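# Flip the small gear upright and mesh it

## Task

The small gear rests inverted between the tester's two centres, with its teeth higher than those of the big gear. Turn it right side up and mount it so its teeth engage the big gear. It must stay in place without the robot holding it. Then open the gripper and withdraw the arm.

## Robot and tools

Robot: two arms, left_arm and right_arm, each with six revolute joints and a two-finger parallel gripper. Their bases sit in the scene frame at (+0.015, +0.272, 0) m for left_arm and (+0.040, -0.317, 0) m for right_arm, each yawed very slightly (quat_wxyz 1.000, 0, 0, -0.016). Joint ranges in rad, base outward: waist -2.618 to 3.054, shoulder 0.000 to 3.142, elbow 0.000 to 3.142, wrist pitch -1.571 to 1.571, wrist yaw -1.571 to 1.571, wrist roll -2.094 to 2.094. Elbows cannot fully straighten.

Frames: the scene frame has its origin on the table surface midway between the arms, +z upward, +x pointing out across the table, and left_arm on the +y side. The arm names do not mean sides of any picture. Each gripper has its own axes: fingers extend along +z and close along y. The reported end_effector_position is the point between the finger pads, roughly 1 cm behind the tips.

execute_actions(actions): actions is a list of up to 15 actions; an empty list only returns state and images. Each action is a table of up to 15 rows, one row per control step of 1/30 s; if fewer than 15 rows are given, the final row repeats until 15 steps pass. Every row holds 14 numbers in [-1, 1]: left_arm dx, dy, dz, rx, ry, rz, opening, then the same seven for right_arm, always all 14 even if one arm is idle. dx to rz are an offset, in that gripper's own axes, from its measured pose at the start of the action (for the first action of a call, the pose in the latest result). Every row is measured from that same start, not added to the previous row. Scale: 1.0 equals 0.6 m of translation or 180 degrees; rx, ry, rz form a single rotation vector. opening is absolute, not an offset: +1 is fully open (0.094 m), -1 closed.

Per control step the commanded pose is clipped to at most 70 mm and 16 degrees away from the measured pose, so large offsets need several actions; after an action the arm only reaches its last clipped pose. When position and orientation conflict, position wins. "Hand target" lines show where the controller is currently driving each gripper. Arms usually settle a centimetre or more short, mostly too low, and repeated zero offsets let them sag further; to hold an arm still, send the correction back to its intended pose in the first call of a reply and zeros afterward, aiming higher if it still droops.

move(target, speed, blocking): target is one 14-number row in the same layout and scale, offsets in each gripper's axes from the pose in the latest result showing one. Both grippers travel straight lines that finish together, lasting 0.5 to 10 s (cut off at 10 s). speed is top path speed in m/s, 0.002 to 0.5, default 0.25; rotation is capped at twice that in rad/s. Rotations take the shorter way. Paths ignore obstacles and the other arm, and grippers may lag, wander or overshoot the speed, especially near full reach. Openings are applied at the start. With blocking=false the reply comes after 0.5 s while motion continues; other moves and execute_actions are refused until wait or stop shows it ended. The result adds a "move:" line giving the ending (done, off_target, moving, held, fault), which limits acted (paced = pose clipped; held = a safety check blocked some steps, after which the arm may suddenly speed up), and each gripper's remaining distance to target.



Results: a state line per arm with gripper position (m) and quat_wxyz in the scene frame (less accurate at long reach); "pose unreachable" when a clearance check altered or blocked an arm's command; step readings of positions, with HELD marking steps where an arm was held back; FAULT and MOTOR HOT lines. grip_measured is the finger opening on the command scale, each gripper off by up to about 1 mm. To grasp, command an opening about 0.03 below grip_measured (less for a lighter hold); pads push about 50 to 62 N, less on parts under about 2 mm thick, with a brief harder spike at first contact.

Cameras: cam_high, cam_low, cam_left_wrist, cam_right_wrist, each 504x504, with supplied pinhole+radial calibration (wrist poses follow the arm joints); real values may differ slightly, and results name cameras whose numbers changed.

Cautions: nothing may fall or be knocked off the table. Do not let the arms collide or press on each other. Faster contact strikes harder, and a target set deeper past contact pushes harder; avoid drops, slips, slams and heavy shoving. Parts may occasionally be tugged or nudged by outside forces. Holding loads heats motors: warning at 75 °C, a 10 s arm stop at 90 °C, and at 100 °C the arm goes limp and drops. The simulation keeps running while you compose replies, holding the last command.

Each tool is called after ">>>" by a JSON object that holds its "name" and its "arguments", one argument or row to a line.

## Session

>>> {"name": "execute_actions", "arguments": {
  "actions": []
}}

Scene clock: 0.00 s.
left_arm: end_effector_position=(+0.1531, +0.0506, +0.3594) grip_measured=+1.000 end_effector_quat_wxyz=(+0.151, +0.168, +0.856, -0.465) | right_arm: end_effector_position=(+0.3239, -0.1766, +0.3360) grip_measured=+1.000 end_effector_quat_wxyz=(-0.278, +0.706, -0.616, +0.210)
Joint positions: left_arm=[-0.507  1.057  1.472 -1.2    0.739 -0.471  0.094] | right_arm=[ 0.628  1.341  1.738 -1.295  0.252 -1.199  0.094]
Joint velocities: left_arm=[-0.022 -0.007 -0.007  0.095  0.022  0.022  0.   ] | right_arm=[-0.007 -0.012  0.002  0.022 -0.007 -0.051  0.   ]
Hand target (left_arm): +0.151, +0.050, +0.365; +0.159, +0.175, +0.850, -0.470
Hand target (right_arm): +0.323, -0.177, +0.342; -0.287, +0.702, -0.616, +0.212
camera_calibration (this result's frames):
cam_left_wrist: T_world_to_cam=[[-0.339741, -0.503977, 0.794093, -0.210391], [-0.852948, 0.520864, -0.0343507, 0.158551], [-0.396302, -0.68899, -0.606825, 0.400473], [0, 0, 0, 1]] pos_world=[0.222466, 0.0873064, 0.415534]
cam_right_wrist: T_world_to_cam=[[0.691479, 0.157284, 0.705067, -0.441645], [-0.203755, -0.893919, 0.399241, -0.210884], [0.693066, -0.419728, -0.586078, -0.00359673], [0, 0, 0, 1]] pos_world=[0.264912, -0.120559, 0.393475]

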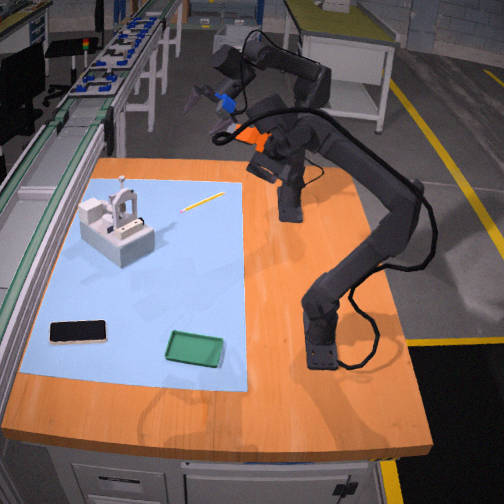

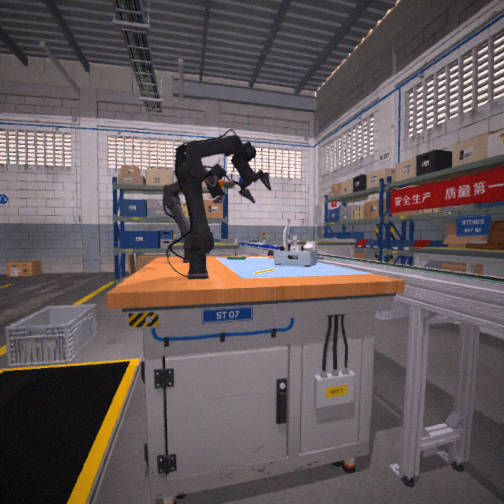

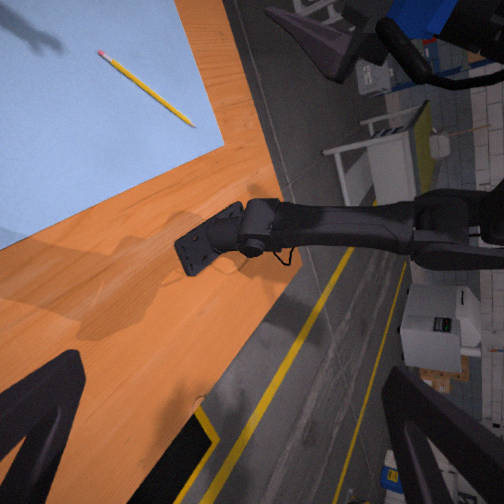

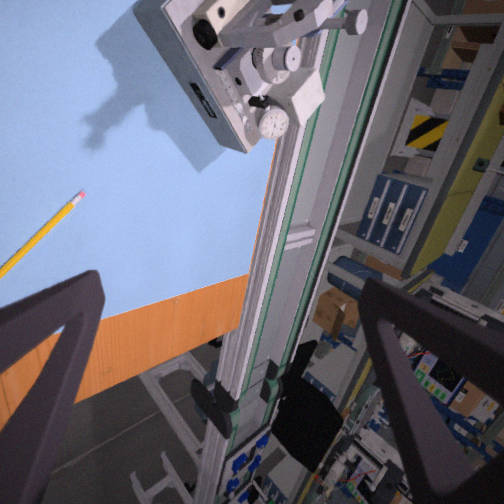

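>>> {"name": "zoom_image", "arguments": {
  "camera": "cam_high",
  "region": [70, 165, 170, 275]
}}

>>> {"name": "zoom_image", "arguments": {
  "camera": "cam_right_wrist",
  "region": [130, 0, 380, 160]
}}

>>> {"name": "zoom_image", "arguments": {
  "camera": "cam_low",
  "region": [260, 215, 330, 275]
}}

Region (70, 165, 170, 275) of cam_high's 504x504 image, scaled by 4.582, with more detail than that image has; it fills the left 458 columns of this view, and the rest is white.

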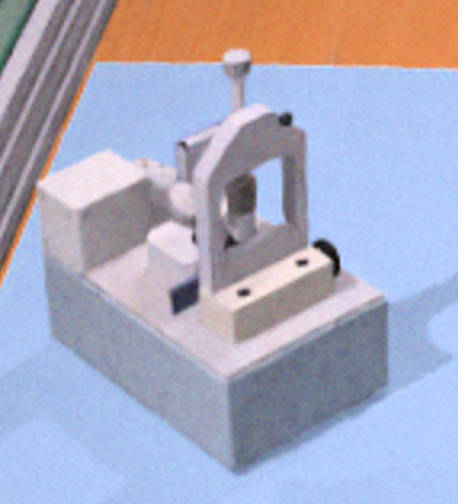

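Region (130, 0, 380, 160) of cam_right_wrist's 504x504 image, scaled by 2.016, with more detail than that image has; it fills the top 323 rows of this view, and the rest is white.

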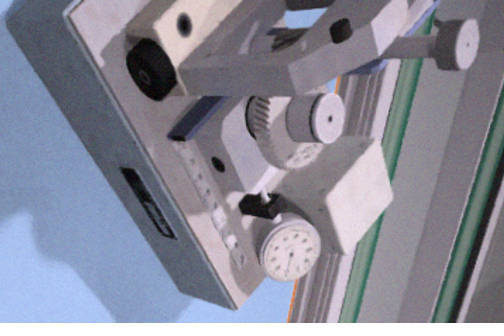

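Region (260, 215, 330, 275) of cam_low's 504x504 image, scaled by 7.200, with more detail than that image has; it fills the top 432 rows of this view, and the rest is white.

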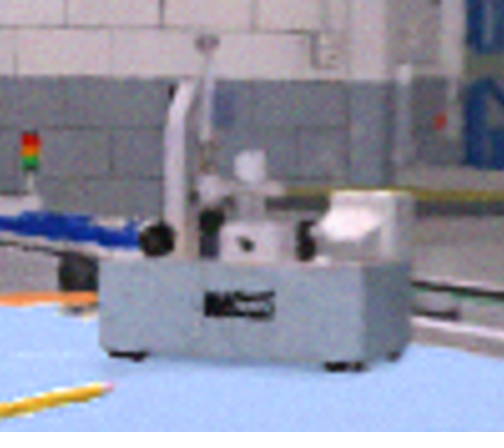

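>>> {"name": "move", "arguments": {
  "target": [-0.2895,0.4175,0.2225,-0.12,-0.269,0.249,-0.4,-0.0365,-0.161,0.33,-0.1415,-0.445,0.2055,0.0]
}}

Scene clock: 6.60 s.
left_arm: end_effector_position=(+0.4225, +0.0322, +0.1645) grip_measured=-0.398 end_effector_quat_wxyz=(+0.650, +0.241, +0.677, -0.246) | right_arm: end_effector_position=(+0.5230, -0.1162, +0.2304) grip_measured=+0.003 end_effector_quat_wxyz=(-0.478, +0.511, -0.514, -0.497)
Joint positions: left_arm=[-0.4    1.797  0.623  1.139  0.271 -0.011  0.028] | right_arm=[ 0.076  2.314  2.02  -0.739 -1.514 -1.01   0.047]
Joint velocities: left_arm=[-0.007  0.017 -0.002 -0.051  0.007 -0.037 -0.   ] | right_arm=[ 0.002 -0.051 -0.134  0.125  0.007  0.125 -0.   ]
Hand target (left_arm): +0.430, +0.036, +0.171; +0.663, +0.236, +0.669, -0.239
Hand target (right_arm): +0.518, -0.119, +0.246; +0.487, -0.511, +0.503, +0.499
Off the commanded pose (left_arm): 0.015 m, 2 deg.
Off the commanded pose (right_arm): 0.020 m, 3 deg.
move: off_target (left_arm, right_arm)
camera_calibration (this result's frames):
cam_left_wrist: T_world_to_cam=[[-0.657592, -0.744003, 0.118458, 0.279822], [-0.46859, 0.280806, -0.837599, 0.368679], [0.589912, -0.606306, -0.533288, -0.0551608], [0, 0, 0, 1]] pos_world=[0.389308, 0.0712162, 0.246242]
cam_right_wrist: T_world_to_cam=[[0.996614, -0.0518262, 0.0638312, -0.5505], [0.0208172, -0.59199, -0.805677, 0.121058], [0.0795426, 0.804277, -0.588906, 0.28561], [0, 0, 0, 1]] pos_world=[0.523397, -0.186575, 0.30087]

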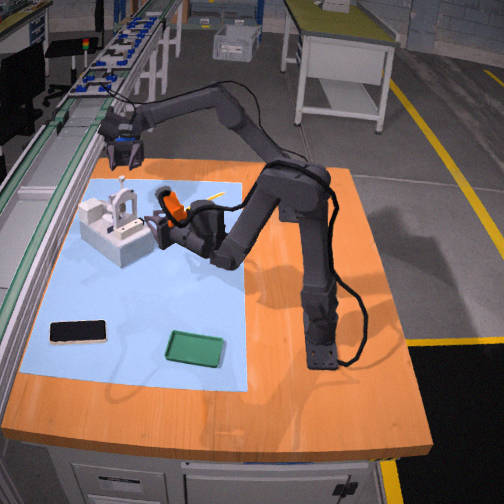

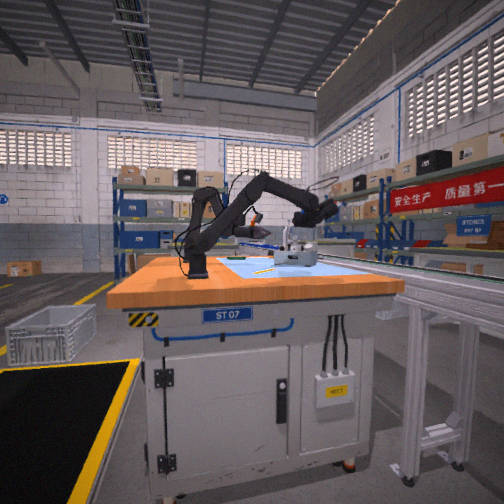

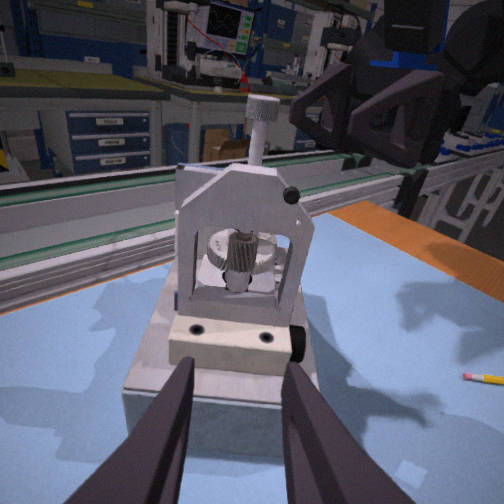

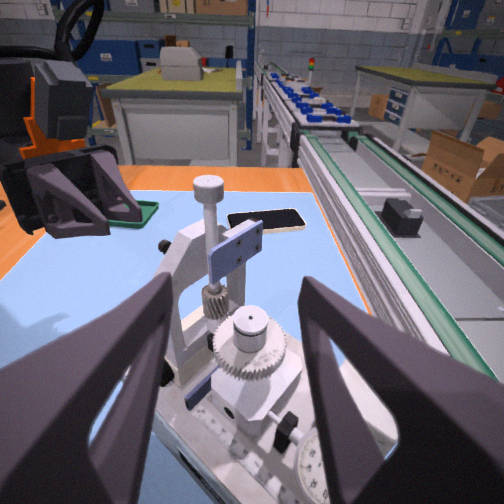

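>>> {"name": "move", "arguments": {
  "target": [0.0,0.0,0.12,0,-0.01,0,-0.4,-0.02,0.018,0.08,0,0,0,0.0],
  "speed": 0.1
}}

Scene clock: 9.00 s.
left_arm: end_effector_position=(+0.4732, -0.0088, +0.1575) grip_measured=-0.398 end_effector_quat_wxyz=(+0.658, +0.238, +0.670, -0.247) | right_arm: end_effector_position=(+0.5162, -0.0718, +0.2266) grip_measured=+0.003 end_effector_quat_wxyz=(-0.466, +0.508, -0.525, -0.499)
Joint positions: left_arm=[-0.446  2.017  0.886  1.12   0.223 -0.015  0.028] | right_arm=[ 0.169  2.209  1.737 -0.036 -1.434 -0.453  0.047]
Joint velocities: left_arm=[ 0.012 -0.002  0.007  0.007  0.066  0.007  0.001] | right_arm=[-0.012 -0.012 -0.129  0.359  0.095  0.3   -0.001]
Hand target (left_arm): +0.476, -0.015, +0.163; +0.661, +0.237, +0.667, -0.250
Hand target (right_arm): +0.511, -0.068, +0.241; -0.475, +0.514, -0.514, -0.496
Off the commanded pose (left_arm): 0.008 m, 1 deg.
Off the commanded pose (right_arm): 0.015 m, 2 deg.
move: off_target (right_arm)
camera_calibration (this result's frames):
cam_left_wrist: T_world_to_cam=[[-0.657409, -0.744584, 0.115791, 0.283803], [-0.453903, 0.26864, -0.849591, 0.392891], [0.601486, -0.611087, -0.514575, -0.122164], [0, 0, 0, 1]] pos_world=[0.438389, 0.0311168, 0.238072]
cam_right_wrist: T_world_to_cam=[[0.998078, -0.0504484, 0.0359989, -0.535544], [-0.00195595, -0.606208, -0.795304, 0.152862], [0.0619447, 0.793704, -0.605142, 0.260267], [0, 0, 0, 1]] pos_world=[0.518691, -0.140926, 0.298349]

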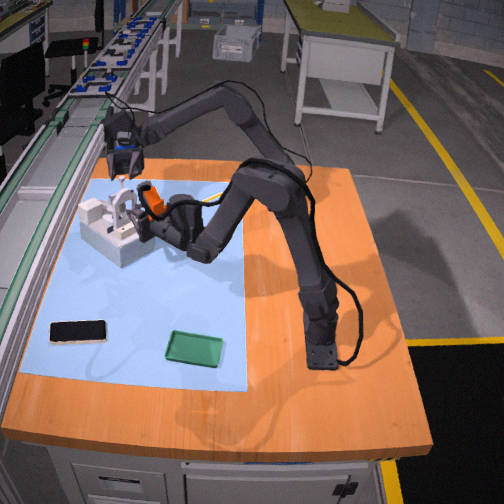

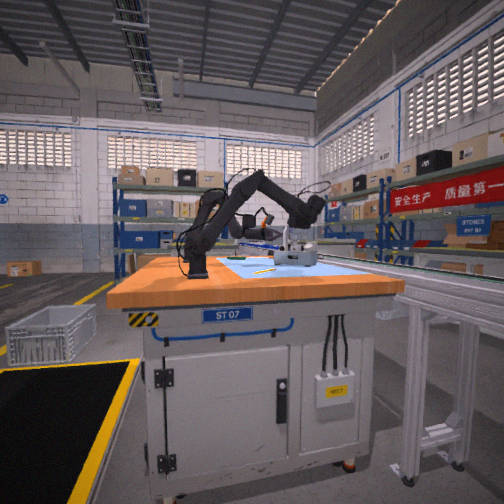

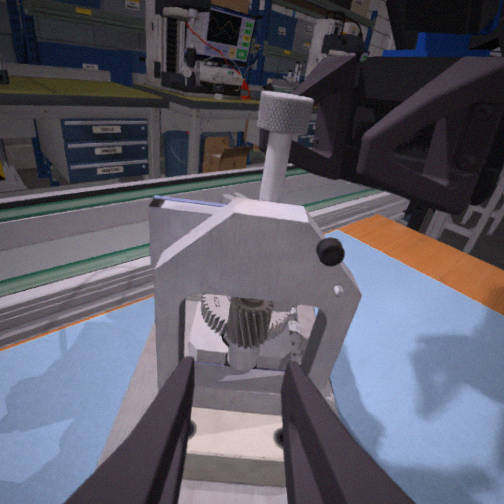

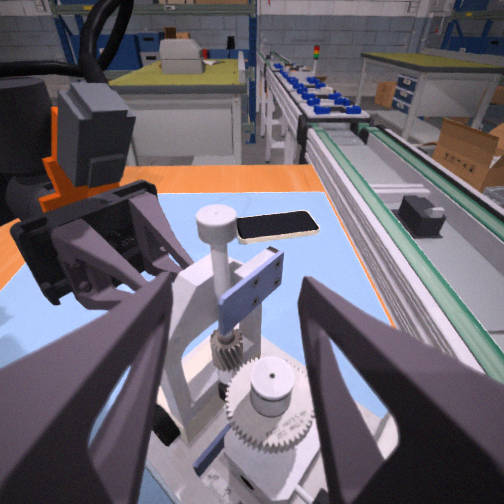

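>>> {"name": "execute_actions", "arguments": {
  "actions": [
    [[-0.01,0,0,0,0,0,-0.4,-0.025,0.012,0.045,0,0,0,0.0]],
    [[-0.01,0,0,0,0,0,-0.4,-0.025,0.0,0.0,0,0,0,0.0]]
  ]
}}

Scene clock: 10.60 s.
left_arm: end_effector_position=(+0.4731, -0.0088, +0.1520) grip_measured=-0.398 end_effector_quat_wxyz=(+0.650, +0.239, +0.678, -0.246) | right_arm: end_effector_position=(+0.5124, -0.0433, +0.2287) grip_measured=+0.003 end_effector_quat_wxyz=(-0.452, +0.501, -0.535, -0.507)
Joint positions: left_arm=[-0.446  2.017  0.886  1.097  0.223 -0.015  0.028] | right_arm=[ 0.228  2.208  1.728  0.063 -1.382 -0.321  0.047]
Joint velocities: left_arm=[-0.022 -0.002 -0.002 -0.007 -0.022 -0.007 -0.001] | right_arm=[-0.037 -0.002  0.002 -0.051 -0.007  0.081 -0.001]
Hand target (left_arm): +0.473, -0.009, +0.161; +0.654, +0.239, +0.674, -0.247
Hand target (right_arm): +0.513, -0.042, +0.246; -0.461, +0.507, -0.527, -0.503
Off the commanded pose (left_arm): 0.009 m, 1 deg.
Off the commanded pose (right_arm): 0.017 m, 2 deg.
Step readings (end_effector_position; steps 1 to 15: 1st action; 16 to 30: 2nd action):
0: left_arm (+0.4732, -0.0088, +0.1575) | right_arm (+0.5178, -0.0716, +0.2289)
1: left_arm (+0.4732, -0.0088, +0.1573) | right_arm (+0.5180, -0.0701, +0.2285)
2: left_arm (+0.4732, -0.0088, +0.1569) | right_arm (+0.5186, -0.0681, +0.2280)
4: left_arm (+0.4732, -0.0088, +0.1560) | right_arm (+0.5167, -0.0601, +0.2275)
8: left_arm (+0.4732, -0.0088, +0.1551) | right_arm (+0.5115, -0.0453, +0.2286)
15: left_arm (+0.4732, -0.0088, +0.1548) | right_arm (+0.5129, -0.0431, +0.2309)
16: left_arm (+0.4732, -0.0088, +0.1545) | right_arm (+0.5129, -0.0431, +0.2306)
17: left_arm (+0.4732, -0.0088, +0.1541) | right_arm (+0.5130, -0.0431, +0.2303)
19: left_arm (+0.4731, -0.0088, +0.1532) | right_arm (+0.5128, -0.0432, +0.2298)
23: left_arm (+0.4731, -0.0088, +0.1523) | right_arm (+0.5126, -0.0432, +0.2293)
30: end_effector_position above
camera_calibration (this result's frames):
cam_left_wrist: T_world_to_cam=[[-0.655042, -0.745813, 0.121175, 0.282459], [-0.470756, 0.277386, -0.837524, 0.394368], [0.591024, -0.605657, -0.532795, -0.117117], [0, 0, 0, 1]] pos_world=[0.439892, 0.0303366, 0.233666]
cam_right_wrist: T_world_to_cam=[[0.998907, -0.0466868, -0.00212153, -0.521933], [-0.0303945, -0.614496, -0.788334, 0.184376], [0.0355011, 0.787537, -0.615243, 0.254713], [0, 0, 0, 1]] pos_world=[0.517924, -0.111665, 0.300954]

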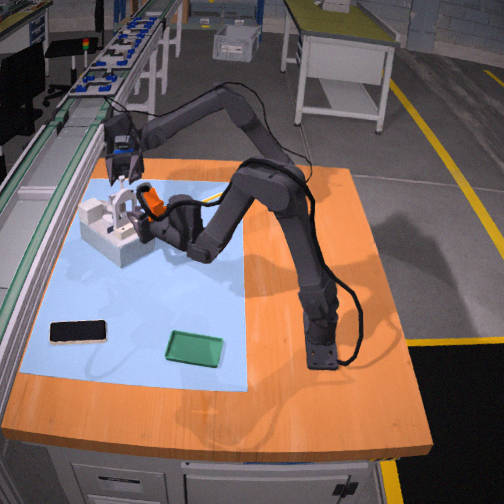

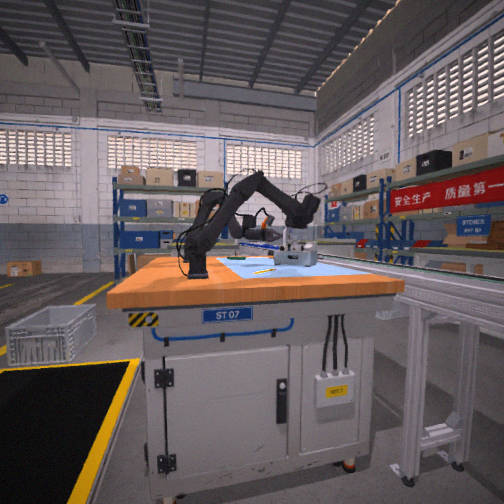

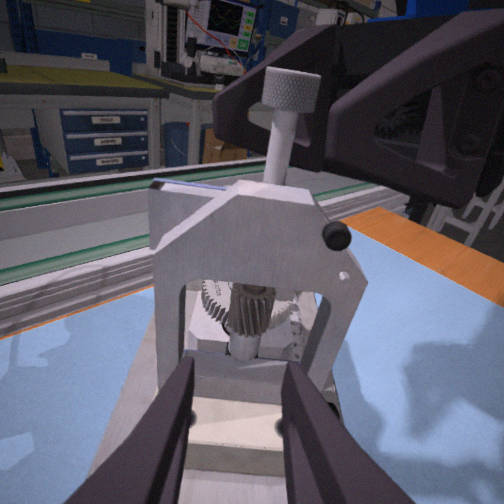

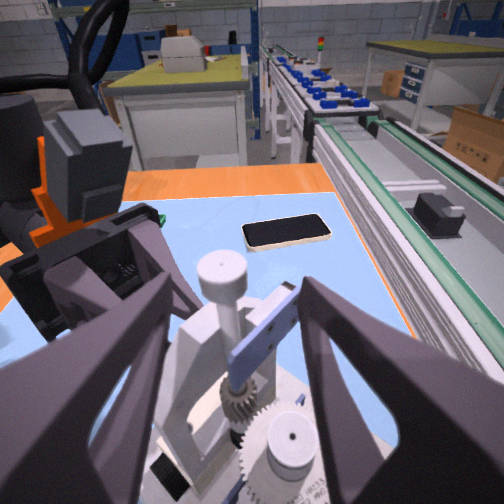

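>>> {"name": "execute_actions", "arguments": {
  "actions": [
    [[-0.015,0,0,0,-0.005,0,-0.4,-0.035,0.012,0.018,0,-0.01,0.02,-0.3]],
    [[-0.015,0,0,0,-0.005,0,-0.4,-0.025,0.0,0.0,0,-0.005,0,-0.3]]
  ]
}}

Scene clock: 11.77 s.
left_arm: end_effector_position=(+0.4731, -0.0088, +0.1519) grip_measured=-0.398 end_effector_quat_wxyz=(+0.650, +0.239, +0.678, -0.246) | right_arm: end_effector_position=(+0.5133, -0.0349, +0.2390) grip_measured=-0.297 end_effector_quat_wxyz=(+0.430, -0.464, +0.558, +0.536)
Joint positions: left_arm=[-0.446  2.017  0.886  1.097  0.223 -0.015  0.028] | right_arm=[ 0.244  2.203  1.707  0.224 -1.368 -0.067  0.033]
Joint velocities: left_arm=[-0.002  0.002 -0.022  0.022 -0.007  0.007  0.   ] | right_arm=[-0.012  0.002  0.027  0.007 -0.051  0.081 -0.   ]
Hand target (left_arm): +0.473, -0.009, +0.161; +0.655, +0.237, +0.673, -0.248
Hand target (right_arm): +0.515, -0.034, +0.251; +0.440, -0.470, +0.549, +0.533
Off the commanded pose (left_arm): 0.009 m, 1 deg.
Off the commanded pose (right_arm): 0.012 m, 2 deg.
Step readings (end_effector_position; steps 1 to 15: 1st action; 16 to 30: 2nd action):
0: left_arm (+0.4731, -0.0088, +0.1519) | right_arm (+0.5124, -0.0433, +0.2285)
1: left_arm (+0.4731, -0.0088, +0.1519) | right_arm (+0.5124, -0.0429, +0.2285)
2: left_arm (+0.4731, -0.0088, +0.1519) | right_arm (+0.5125, -0.0424, +0.2285)
4: left_arm (+0.4731, -0.0088, +0.1519) | right_arm (+0.5121, -0.0401, +0.2291)
8: left_arm (+0.4731, -0.0088, +0.1519) | right_arm (+0.5120, -0.0359, +0.2327)
15: left_arm (+0.4731, -0.0088, +0.1519) | right_arm (+0.5123, -0.0351, +0.2358)
16: left_arm (+0.4731, -0.0088, +0.1519) | right_arm (+0.5123, -0.0351, +0.2358)
17: left_arm (+0.4731, -0.0088, +0.1519) | right_arm (+0.5124, -0.0351, +0.2358)
19: left_arm (+0.4731, -0.0088, +0.1519) | right_arm (+0.5125, -0.0351, +0.2363)
23: left_arm (+0.4731, -0.0088, +0.1519) | right_arm (+0.5128, -0.0350, +0.2375)
30: end_effector_position above
camera_calibration (this result's frames):
cam_left_wrist: T_world_to_cam=[[-0.655001, -0.745834, 0.121266, 0.282436], [-0.471039, 0.277533, -0.837316, 0.394392], [0.590843, -0.605564, -0.533101, -0.117031], [0, 0, 0, 1]] pos_world=[0.439917, 0.0303238, 0.233591]
cam_right_wrist: T_world_to_cam=[[0.991763, -0.0589761, -0.113704, -0.492469], [-0.126301, -0.598075, -0.791425, 0.248207], [-0.0213283, 0.799267, -0.600597, 0.280491], [0, 0, 0, 1]] pos_world=[0.525743, -0.104785, 0.308904]

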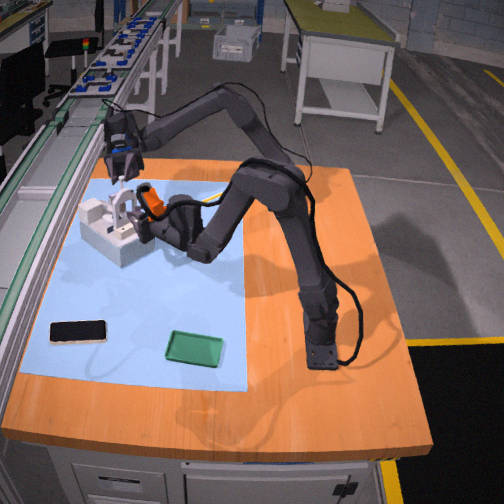

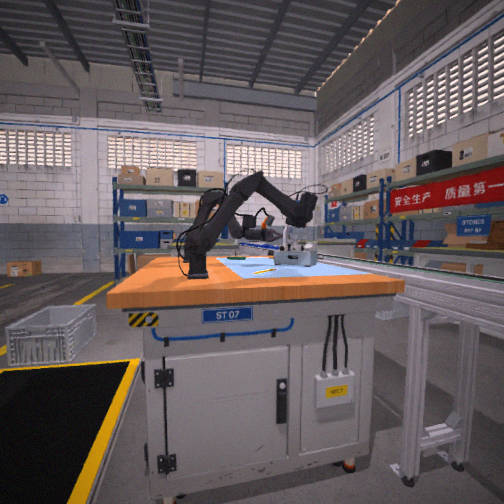

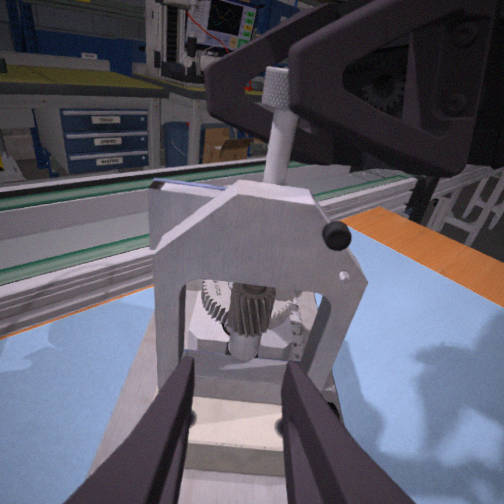

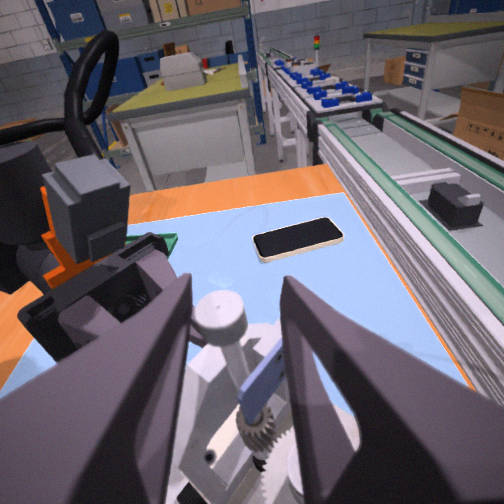

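>>> {"name": "execute_actions", "arguments": {
  "actions": [
    [[-0.015,0,0,0,-0.005,0,-0.4,-0.015,0.015,0.0,0,-0.005,-0.06,-0.3]],
    [[-0.015,0,0,0,-0.005,0,-0.4,-0.02,0.005,0.0,0,-0.005,-0.01,-0.3]]
  ]
}}

Scene clock: 12.90 s.
left_arm: end_effector_position=(+0.4731, -0.0088, +0.1519) grip_measured=-0.398 end_effector_quat_wxyz=(+0.650, +0.239, +0.678, -0.246) | right_arm: end_effector_position=(+0.5123, -0.0351, +0.2423) grip_measured=-0.297 end_effector_quat_wxyz=(-0.479, +0.503, -0.514, -0.503)
Joint positions: left_arm=[-0.446  2.017  0.886  1.097  0.223 -0.015  0.028] | right_arm=[ 0.244  2.198  1.669  0.355 -1.368 -0.134  0.033]
Joint velocities: left_arm=[ 0.002 -0.007 -0.007 -0.081 -0.007  0.051  0.001] | right_arm=[-0.012 -0.002  0.012 -0.051  0.022  0.007 -0.   ]
Hand target (left_arm): +0.473, -0.009, +0.161; +0.655, +0.237, +0.673, -0.248
Hand target (right_arm): +0.509, -0.035, +0.249; +0.482, -0.505, +0.511, +0.503
Off the commanded pose (left_arm): 0.009 m, 1 deg.
Off the commanded pose (right_arm): 0.007 m, 1 deg.
Step readings (end_effector_position; steps 1 to 15: 1st action; 16 to 30: 2nd action):
0: left_arm (+0.4731, -0.0088, +0.1519) | right_arm (+0.5134, -0.0349, +0.2393)
1: left_arm (+0.4731, -0.0088, +0.1519) | right_arm (+0.5132, -0.0349, +0.2390)
2: left_arm (+0.4731, -0.0088, +0.1519) | right_arm (+0.5124, -0.0351, +0.2386)
4: left_arm (+0.4731, -0.0088, +0.1519) | right_arm (+0.5113, -0.0353, +0.2367)
8: left_arm (+0.4731, -0.0088, +0.1519) | right_arm (+0.5108, -0.0354, +0.2350)
15: left_arm (+0.4731, -0.0088, +0.1519) | right_arm (+0.5112, -0.0353, +0.2365)
16: left_arm (+0.4731, -0.0088, +0.1519) | right_arm (+0.5113, -0.0353, +0.2371)
17: left_arm (+0.4731, -0.0088, +0.1519) | right_arm (+0.5115, -0.0353, +0.2378)
19: left_arm (+0.4731, -0.0088, +0.1519) | right_arm (+0.5118, -0.0352, +0.2392)
23: left_arm (+0.4731, -0.0088, +0.1519) | right_arm (+0.5121, -0.0351, +0.2410)
30: end_effector_position above
camera_calibration (this result's frames):
cam_left_wrist: T_world_to_cam=[[-0.655001, -0.745834, 0.121266, 0.282436], [-0.471039, 0.277533, -0.837316, 0.394392], [0.590843, -0.605564, -0.533101, -0.117031], [0, 0, 0, 1]] pos_world=[0.439917, 0.0303238, 0.233591]
cam_right_wrist: T_world_to_cam=[[0.997292, -0.0552718, 0.0485124, -0.533179], [0.0074324, -0.580529, -0.814206, 0.188208], [0.0731655, 0.812362, -0.578546, 0.229328], [0, 0, 0, 1]] pos_world=[0.513557, -0.106507, 0.311783]

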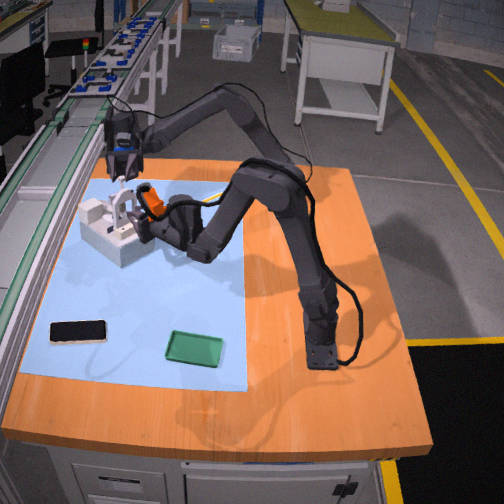

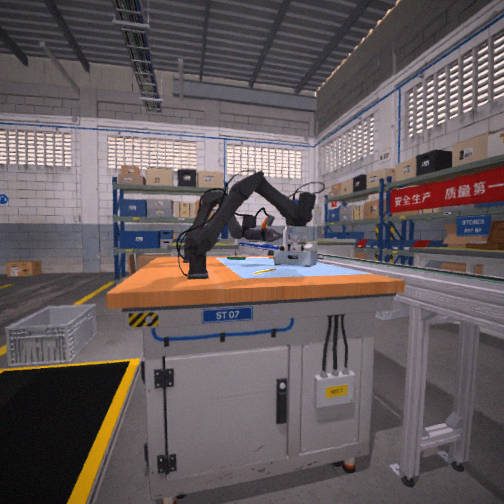

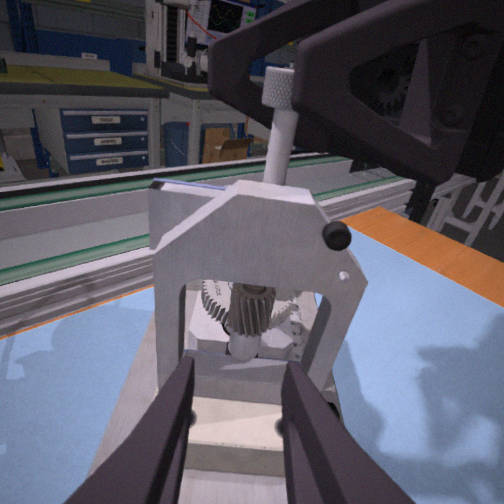

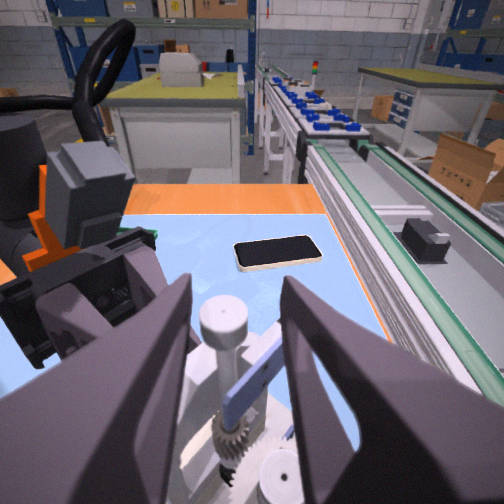

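>>> {"name": "execute_actions", "arguments": {
  "actions": [
    [[0.005,0,0.03,0,-0.005,0,-0.4,0.005,0.012,0.0,0,0,-0.005,-0.3]],
    [[-0.012,0,0.0,0,-0.005,0,-0.4,-0.012,0.005,0.0,0,0,-0.005,-0.55]],
    [[-0.012,0,0.0,0,-0.005,0,-0.4,-0.012,0.0,0.0,0,0,-0.005,-0.8]]
  ]
}}

Scene clock: 14.70 s.
left_arm: end_effector_position=(+0.4835, -0.0133, +0.1359) grip_measured=-0.398 end_effector_quat_wxyz=(+0.644, +0.239, +0.684, -0.244) | right_arm: end_effector_position=(+0.5075, -0.0360, +0.2306) grip_measured=-0.698 end_effector_quat_wxyz=(-0.474, +0.502, -0.517, -0.506)
Joint positions: left_arm=[-0.446  2.085  0.931  1.102  0.219 -0.015  0.028] | right_arm=[ 0.244  2.194  1.625  0.37  -1.371 -0.148  0.014]
Joint velocities: left_arm=[-0.017  0.012 -0.012 -0.051  0.051 -0.022 -0.001] | right_arm=[-0.002 -0.007  0.012  0.022  0.037 -0.051 -0.   ]
Hand target (left_arm): +0.484, -0.013, +0.143; +0.650, +0.237, +0.679, -0.246
Hand target (right_arm): +0.508, -0.036, +0.238; +0.478, -0.504, +0.515, +0.502
Off the commanded pose (left_arm): 0.007 m, 1 deg.
Off the commanded pose (right_arm): 0.007 m, 1 deg.
Step readings (end_effector_position; steps 1 to 15: 1st action; 16 to 30: 2nd action; 31 to 45: 3rd action):
0: left_arm (+0.4731, -0.0088, +0.1519) | right_arm (+0.5124, -0.0351, +0.2427)
1: left_arm (+0.4742, -0.0092, +0.1508) | right_arm (+0.5122, -0.0352, +0.2416)
2: left_arm (+0.4773, -0.0109, +0.1504) | right_arm (+0.5111, -0.0354, +0.2401)
4: left_arm (+0.4823, -0.0130, +0.1450) | right_arm (+0.5096, -0.0357, +0.2352)
8: left_arm (+0.4834, -0.0134, +0.1361) | right_arm (+0.5081, -0.0360, +0.2302)
15: left_arm (+0.4835, -0.0133, +0.1359) | right_arm (+0.5082, -0.0360, +0.2306)
16: left_arm (+0.4835, -0.0133, +0.1359) | right_arm (+0.5082, -0.0360, +0.2306)
17: left_arm (+0.4835, -0.0133, +0.1359) | right_arm (+0.5082, -0.0360, +0.2306)
19: left_arm (+0.4835, -0.0133, +0.1359) | right_arm (+0.5082, -0.0360, +0.2306)
23: left_arm (+0.4835, -0.0133, +0.1359) | right_arm (+0.5082, -0.0360, +0.2306)
30: left_arm (+0.4835, -0.0133, +0.1359) | right_arm (+0.5082, -0.0360, +0.2305)
31: left_arm (+0.4835, -0.0133, +0.1359) | right_arm (+0.5079, -0.0360, +0.2306)
32: left_arm (+0.4835, -0.0133, +0.1359) | right_arm (+0.5076, -0.0360, +0.2306)
34: left_arm (+0.4835, -0.0133, +0.1359) | right_arm (+0.5075, -0.0360, +0.2306)
38: left_arm (+0.4835, -0.0133, +0.1359) | right_arm (+0.5075, -0.0360, +0.2306)
45: end_effector_position above
camera_calibration (this result's frames):
cam_left_wrist: T_world_to_cam=[[-0.65, -0.749564, 0.125119, 0.284775], [-0.484828, 0.282248, -0.827815, 0.392637], [0.585185, -0.59874, -0.546871, -0.12974], [0, 0, 0, 1]] pos_world=[0.451387, 0.0249553, 0.218449]
cam_right_wrist: T_world_to_cam=[[0.997954, -0.0515762, 0.037778, -0.525524], [0.000529271, -0.584224, -0.811592, 0.180903], [0.0639297, 0.809952, -0.583002, 0.229287], [0, 0, 0, 1]] pos_world=[0.509695, -0.107129, 0.300347]

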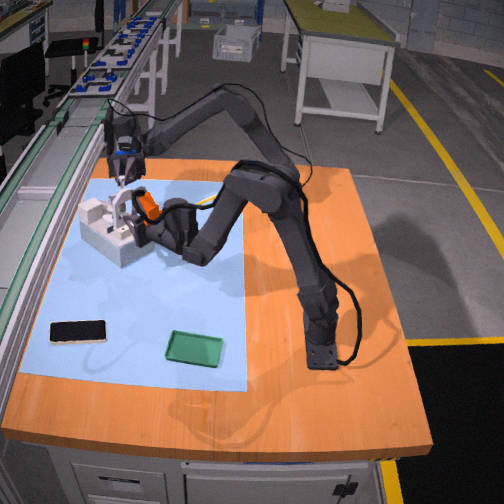

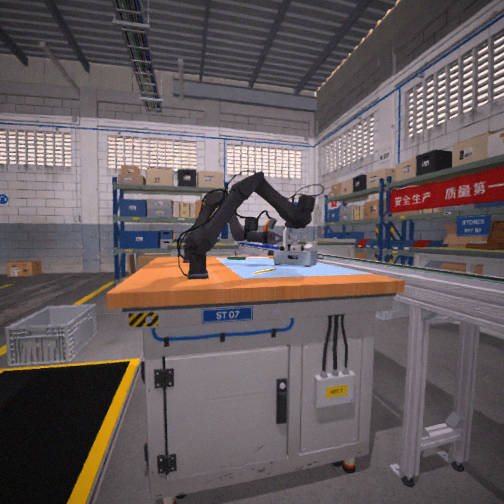

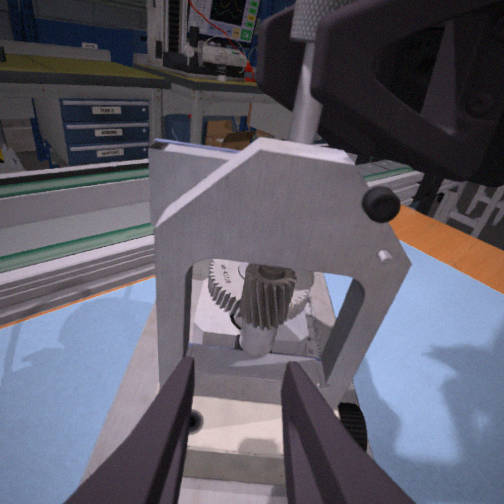

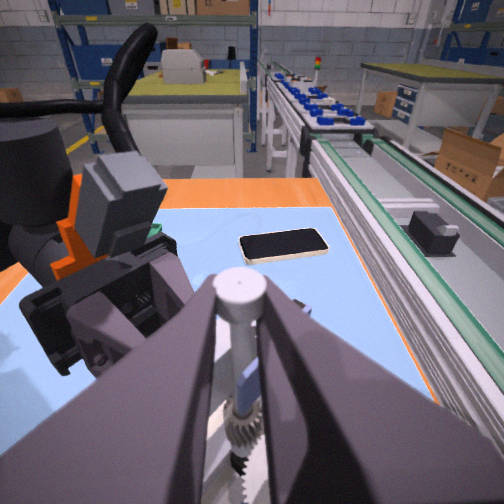

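>>> {"name": "execute_actions", "arguments": {
  "actions": [
    [[-0.022,-0.018,0.01,0,-0.01,0,-0.45,-0.012,0,0.0,0,0,-0.005,-0.8]],
    [[-0.012,0,0.0,0,-0.005,0,-0.45,-0.012,0.0,0.0,0,0,-0.005,-0.8]]
  ]
}}

Scene clock: 16.97 s.
left_arm: end_effector_position=(+0.4792, -0.0213, +0.1359) grip_measured=-0.448 end_effector_quat_wxyz=(+0.644, +0.238, +0.685, -0.245) | right_arm: end_effector_position=(+0.5074, -0.0360, +0.2304) grip_measured=-0.698 end_effector_quat_wxyz=(-0.475, +0.503, -0.517, -0.505)
Joint positions: left_arm=[-0.469  2.085  0.931  1.102  0.196 -0.019  0.026] | right_arm=[ 0.244  2.194  1.625  0.369 -1.371 -0.152  0.014]
Joint velocities: left_arm=[-0.032 -0.012 -0.002  0.007 -0.007  0.022  0.001] | right_arm=[-0.002  0.002  0.017 -0.037 -0.081 -0.081 -0.001]
Hand target (left_arm): +0.480, -0.021, +0.143; +0.649, +0.236, +0.680, -0.247
Hand target (right_arm): +0.508, -0.036, +0.238; +0.479, -0.506, +0.513, +0.502
Off the commanded pose (left_arm): 0.007 m, 1 deg.
Off the commanded pose (right_arm): 0.007 m, 1 deg.
Step readings (end_effector_position; steps 1 to 15: 1st action; 16 to 30: 2nd action):
0: left_arm (+0.4835, -0.0133, +0.1359) | right_arm (+0.5075, -0.0360, +0.2306)
1: left_arm (+0.4834, -0.0137, +0.1359) | right_arm (+0.5075, -0.0360, +0.2305)
2: left_arm (+0.4831, -0.0144, +0.1359) | right_arm (+0.5075, -0.0360, +0.2305)
4: left_arm (+0.4812, -0.0177, +0.1359) | right_arm (+0.5074, -0.0360, +0.2305)
8: left_arm (+0.4787, -0.0219, +0.1359) | right_arm (+0.5074, -0.0360, +0.2305)
15: left_arm (+0.4792, -0.0213, +0.1359) | right_arm (+0.5074, -0.0360, +0.2305)
16: left_arm (+0.4792, -0.0213, +0.1359) | right_arm (+0.5074, -0.0360, +0.2305)
17: left_arm (+0.4792, -0.0213, +0.1359) | right_arm (+0.5074, -0.0360, +0.2305)
19: left_arm (+0.4792, -0.0213, +0.1359) | right_arm (+0.5074, -0.0360, +0.2304)
23: left_arm (+0.4792, -0.0213, +0.1359) | right_arm (+0.5074, -0.0360, +0.2304)
30: end_effector_position above
camera_calibration (this result's frames):
cam_left_wrist: T_world_to_cam=[[-0.650494, -0.748688, 0.127762, 0.275926], [-0.486121, 0.281167, -0.827425, 0.393319], [0.583561, -0.600343, -0.546851, -0.131289], [0, 0, 0, 1]] pos_world=[0.447304, 0.0171757, 0.218394]
cam_right_wrist: T_world_to_cam=[[0.997842, -0.0514052, 0.040854, -0.526142], [0.00312012, -0.584361, -0.811488, 0.17946], [0.0655882, 0.809864, -0.582939, 0.228365], [0, 0, 0, 1]] pos_world=[0.509469, -0.107122, 0.300247]

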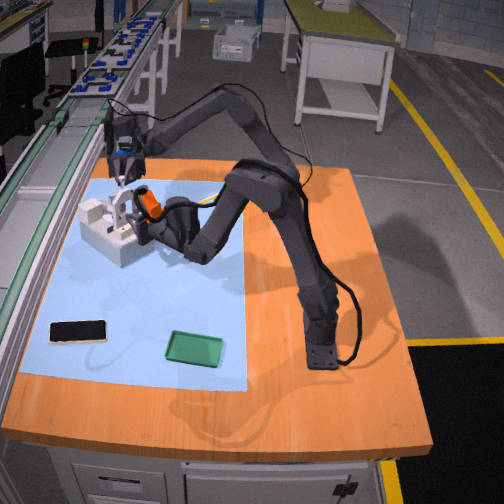

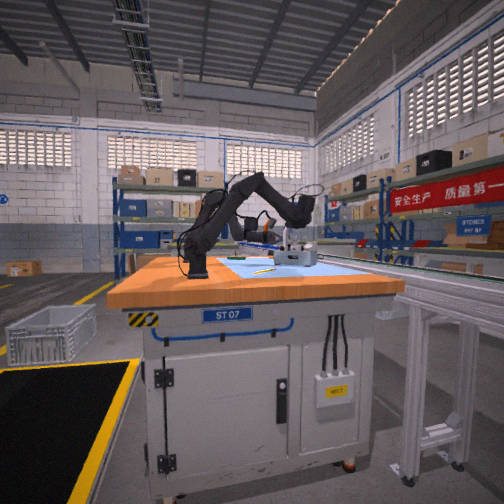

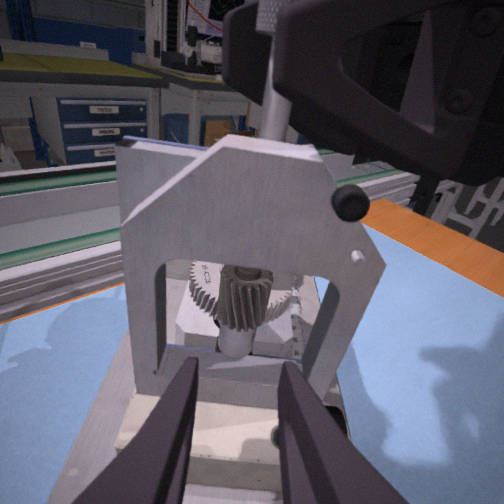

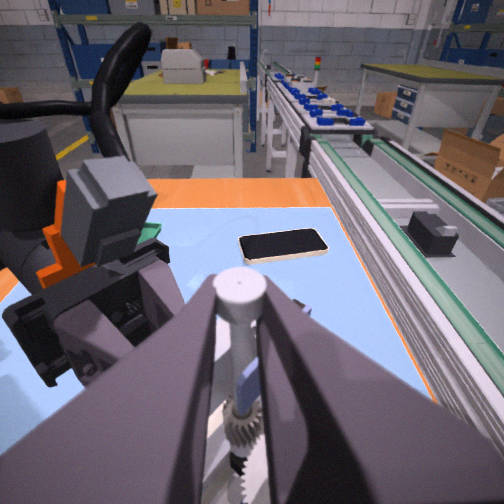

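>>> {"name": "execute_actions", "arguments": {
  "actions": [
    [[-0.03,-0.005,0.035,0,-0.01,0,-0.45,-0.012,0,0.0,0,0,-0.005,-0.8]],
    [[-0.012,0,0.0,0,-0.005,0,-0.45,-0.012,0.0,0.0,0,0,-0.005,-0.8]]
  ]
}}

Scene clock: 18.13 s.
left_arm: end_effector_position=(+0.4918, -0.0308, +0.1514) grip_measured=-0.448 end_effector_quat_wxyz=(+0.655, +0.235, +0.675, -0.247) | right_arm: end_effector_position=(+0.5074, -0.0360, +0.2304) grip_measured=-0.698 end_effector_quat_wxyz=(-0.475, +0.503, -0.516, -0.504)
Joint positions: left_arm=[-0.477  2.099  1.007  1.071  0.186 -0.021  0.026] | right_arm=[ 0.244  2.194  1.625  0.369 -1.371 -0.154  0.014]
Joint velocities: left_arm=[-0.007 -0.027 -0.002 -0.007  0.051 -0.007 -0.   ] | right_arm=[-0.012 -0.007 -0.002  0.037  0.095 -0.007  0.001]
Hand target (left_arm): +0.492, -0.031, +0.159; +0.660, +0.233, +0.670, -0.249
Hand target (right_arm): +0.508, -0.036, +0.238; +0.479, -0.507, +0.512, +0.501
Off the commanded pose (left_arm): 0.007 m, 1 deg.
Off the commanded pose (right_arm): 0.007 m, 1 deg.
Step readings (end_effector_position; steps 1 to 15: 1st action; 16 to 30: 2nd action):
0: left_arm (+0.4792, -0.0213, +0.1359) | right_arm (+0.5074, -0.0360, +0.2304)
1: left_arm (+0.4803, -0.0220, +0.1366) | right_arm (+0.5074, -0.0360, +0.2304)
2: left_arm (+0.4833, -0.0239, +0.1382) | right_arm (+0.5074, -0.0360, +0.2304)
4: left_arm (+0.4884, -0.0278, +0.1445) | right_arm (+0.5074, -0.0360, +0.2304)
8: left_arm (+0.4916, -0.0310, +0.1530) | right_arm (+0.5074, -0.0360, +0.2304)
15: left_arm (+0.4918, -0.0308, +0.1515) | right_arm (+0.5074, -0.0360, +0.2304)
16: left_arm (+0.4918, -0.0308, +0.1514) | right_arm (+0.5074, -0.0360, +0.2304)
17: left_arm (+0.4918, -0.0308, +0.1514) | right_arm (+0.5074, -0.0360, +0.2304)
19: left_arm (+0.4918, -0.0308, +0.1514) | right_arm (+0.5074, -0.0360, +0.2304)
23: left_arm (+0.4918, -0.0308, +0.1514) | right_arm (+0.5074, -0.0360, +0.2304)
30: end_effector_position above
camera_calibration (this result's frames):
cam_left_wrist: T_world_to_cam=[[-0.651342, -0.748689, 0.12336, 0.276092], [-0.465742, 0.266128, -0.843955, 0.406985], [0.599031, -0.607158, -0.522036, -0.147483], [0, 0, 0, 1]] pos_world=[0.457728, 0.00885132, 0.232427]
cam_right_wrist: T_world_to_cam=[[0.997751, -0.0513169, 0.0431336, -0.526618], [0.00502845, -0.584328, -0.811502, 0.178496], [0.066848, 0.809894, -0.582755, 0.227684], [0, 0, 0, 1]] pos_world=[0.509316, -0.107124, 0.300249]

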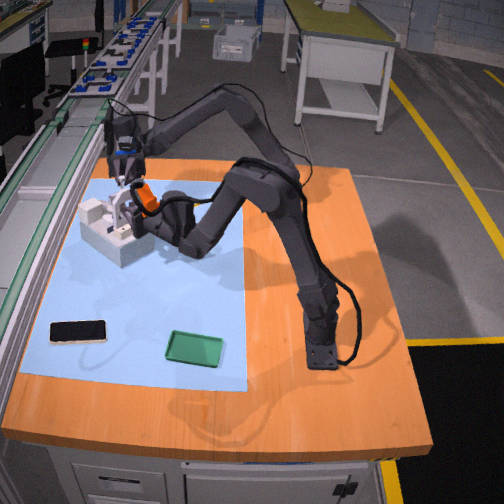

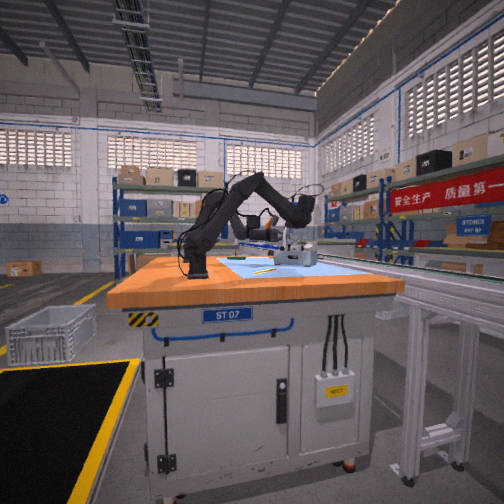

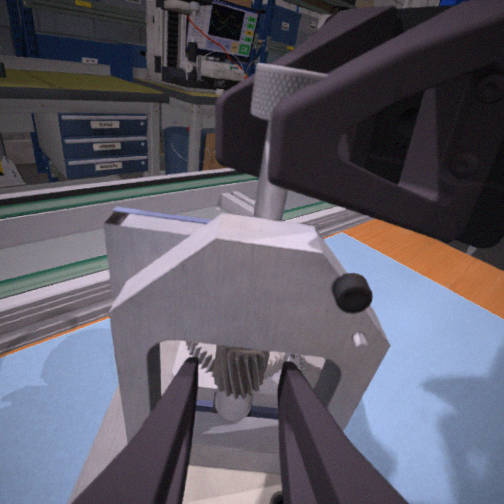

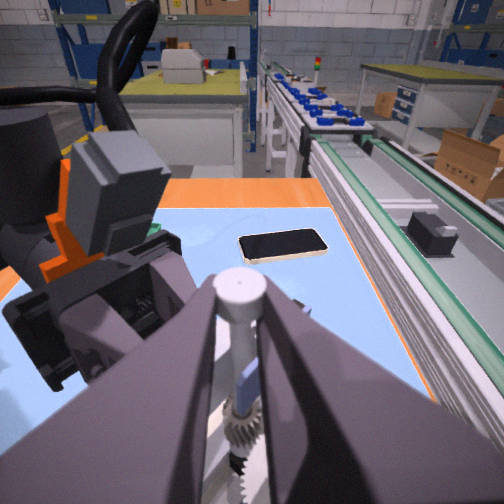

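>>> {"name": "execute_actions", "arguments": {
  "actions": [
    [[0.008,-0.003,0.02,0,-0.005,0,-0.45,-0.012,0,0.0,0,0,-0.005,-0.8]],
    [[-0.012,0,0.0,0,-0.005,0,-0.45,-0.012,0.0,0.0,0,0,-0.005,-0.8]]
  ]
}}

Scene clock: 19.27 s.
left_arm: end_effector_position=(+0.4972, -0.0331, +0.1321) grip_measured=-0.448 end_effector_quat_wxyz=(+0.647, +0.235, +0.683, -0.244) | right_arm: end_effector_position=(+0.5074, -0.0360, +0.2304) grip_measured=-0.698 end_effector_quat_wxyz=(-0.476, +0.504, -0.516, -0.504)
Joint positions: left_arm=[-0.477  2.155  1.028  1.081  0.183 -0.021  0.026] | right_arm=[ 0.244  2.194  1.625  0.369 -1.371 -0.155  0.014]
Joint velocities: left_arm=[-0.002 -0.012  0.002  0.007 -0.022 -0.007  0.   ] | right_arm=[-0.007 -0.007 -0.002 -0.037 -0.007  0.037 -0.001]
Hand target (left_arm): +0.498, -0.033, +0.139; +0.652, +0.233, +0.678, -0.246
Hand target (right_arm): +0.508, -0.036, +0.238; +0.480, -0.507, +0.512, +0.501
Off the commanded pose (left_arm): 0.007 m, 1 deg.
Off the commanded pose (right_arm): 0.007 m, 1 deg.
Step readings (end_effector_position; steps 1 to 15: 1st action; 16 to 30: 2nd action):
0: left_arm (+0.4918, -0.0308, +0.1514) | right_arm (+0.5074, -0.0360, +0.2304)
1: left_arm (+0.4924, -0.0311, +0.1504) | right_arm (+0.5074, -0.0360, +0.2304)
2: left_arm (+0.4941, -0.0321, +0.1497) | right_arm (+0.5074, -0.0360, +0.2304)
4: left_arm (+0.4966, -0.0331, +0.1430) | right_arm (+0.5074, -0.0360, +0.2304)
8: left_arm (+0.4971, -0.0332, +0.1322) | right_arm (+0.5074, -0.0360, +0.2304)
15: left_arm (+0.4972, -0.0331, +0.1321) | right_arm (+0.5074, -0.0360, +0.2304)
16: left_arm (+0.4972, -0.0331, +0.1321) | right_arm (+0.5074, -0.0360, +0.2304)
17: left_arm (+0.4972, -0.0331, +0.1321) | right_arm (+0.5074, -0.0360, +0.2304)
19: left_arm (+0.4972, -0.0331, +0.1321) | right_arm (+0.5074, -0.0360, +0.2304)
23: left_arm (+0.4972, -0.0331, +0.1321) | right_arm (+0.5074, -0.0360, +0.2304)
30: end_effector_position above
camera_calibration (this result's frames):
cam_left_wrist: T_world_to_cam=[[-0.646137, -0.752402, 0.128058, 0.276894], [-0.48419, 0.274401, -0.830821, 0.401545], [0.589972, -0.598828, -0.541606, -0.154758], [0, 0, 0, 1]] pos_world=[0.464638, 0.00547809, 0.214336]
cam_right_wrist: T_world_to_cam=[[0.997703, -0.0512728, 0.0442734, -0.526855], [0.00598263, -0.584311, -0.811508, 0.178014], [0.0674777, 0.809908, -0.582662, 0.227344], [0, 0, 0, 1]] pos_world=[0.509239, -0.107126, 0.30025]

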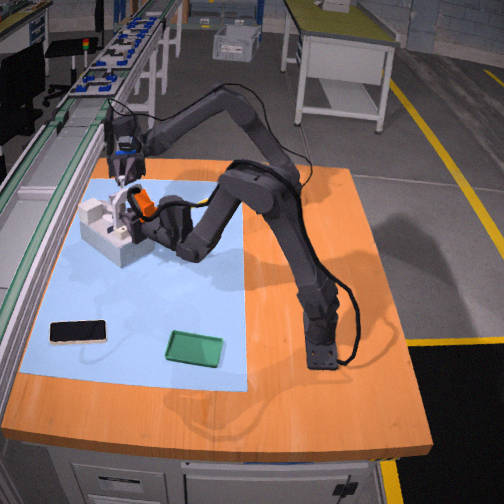

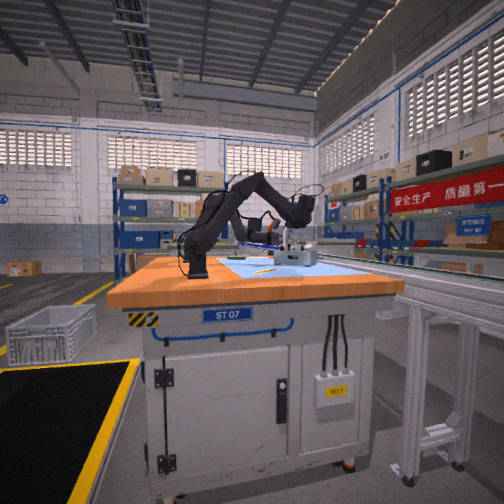

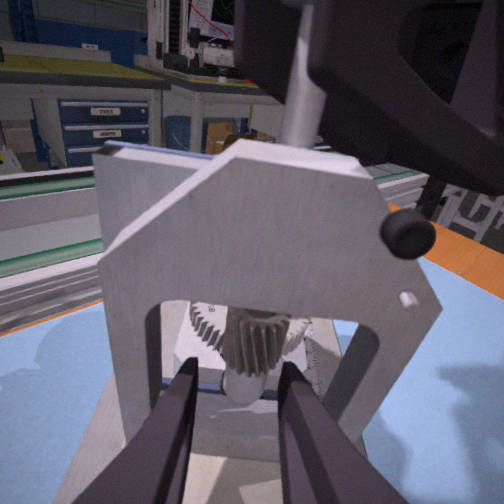

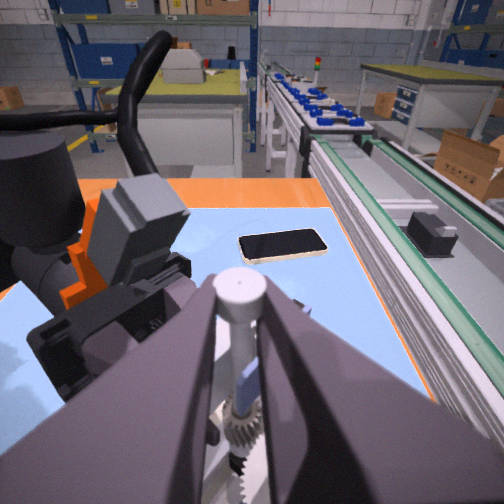

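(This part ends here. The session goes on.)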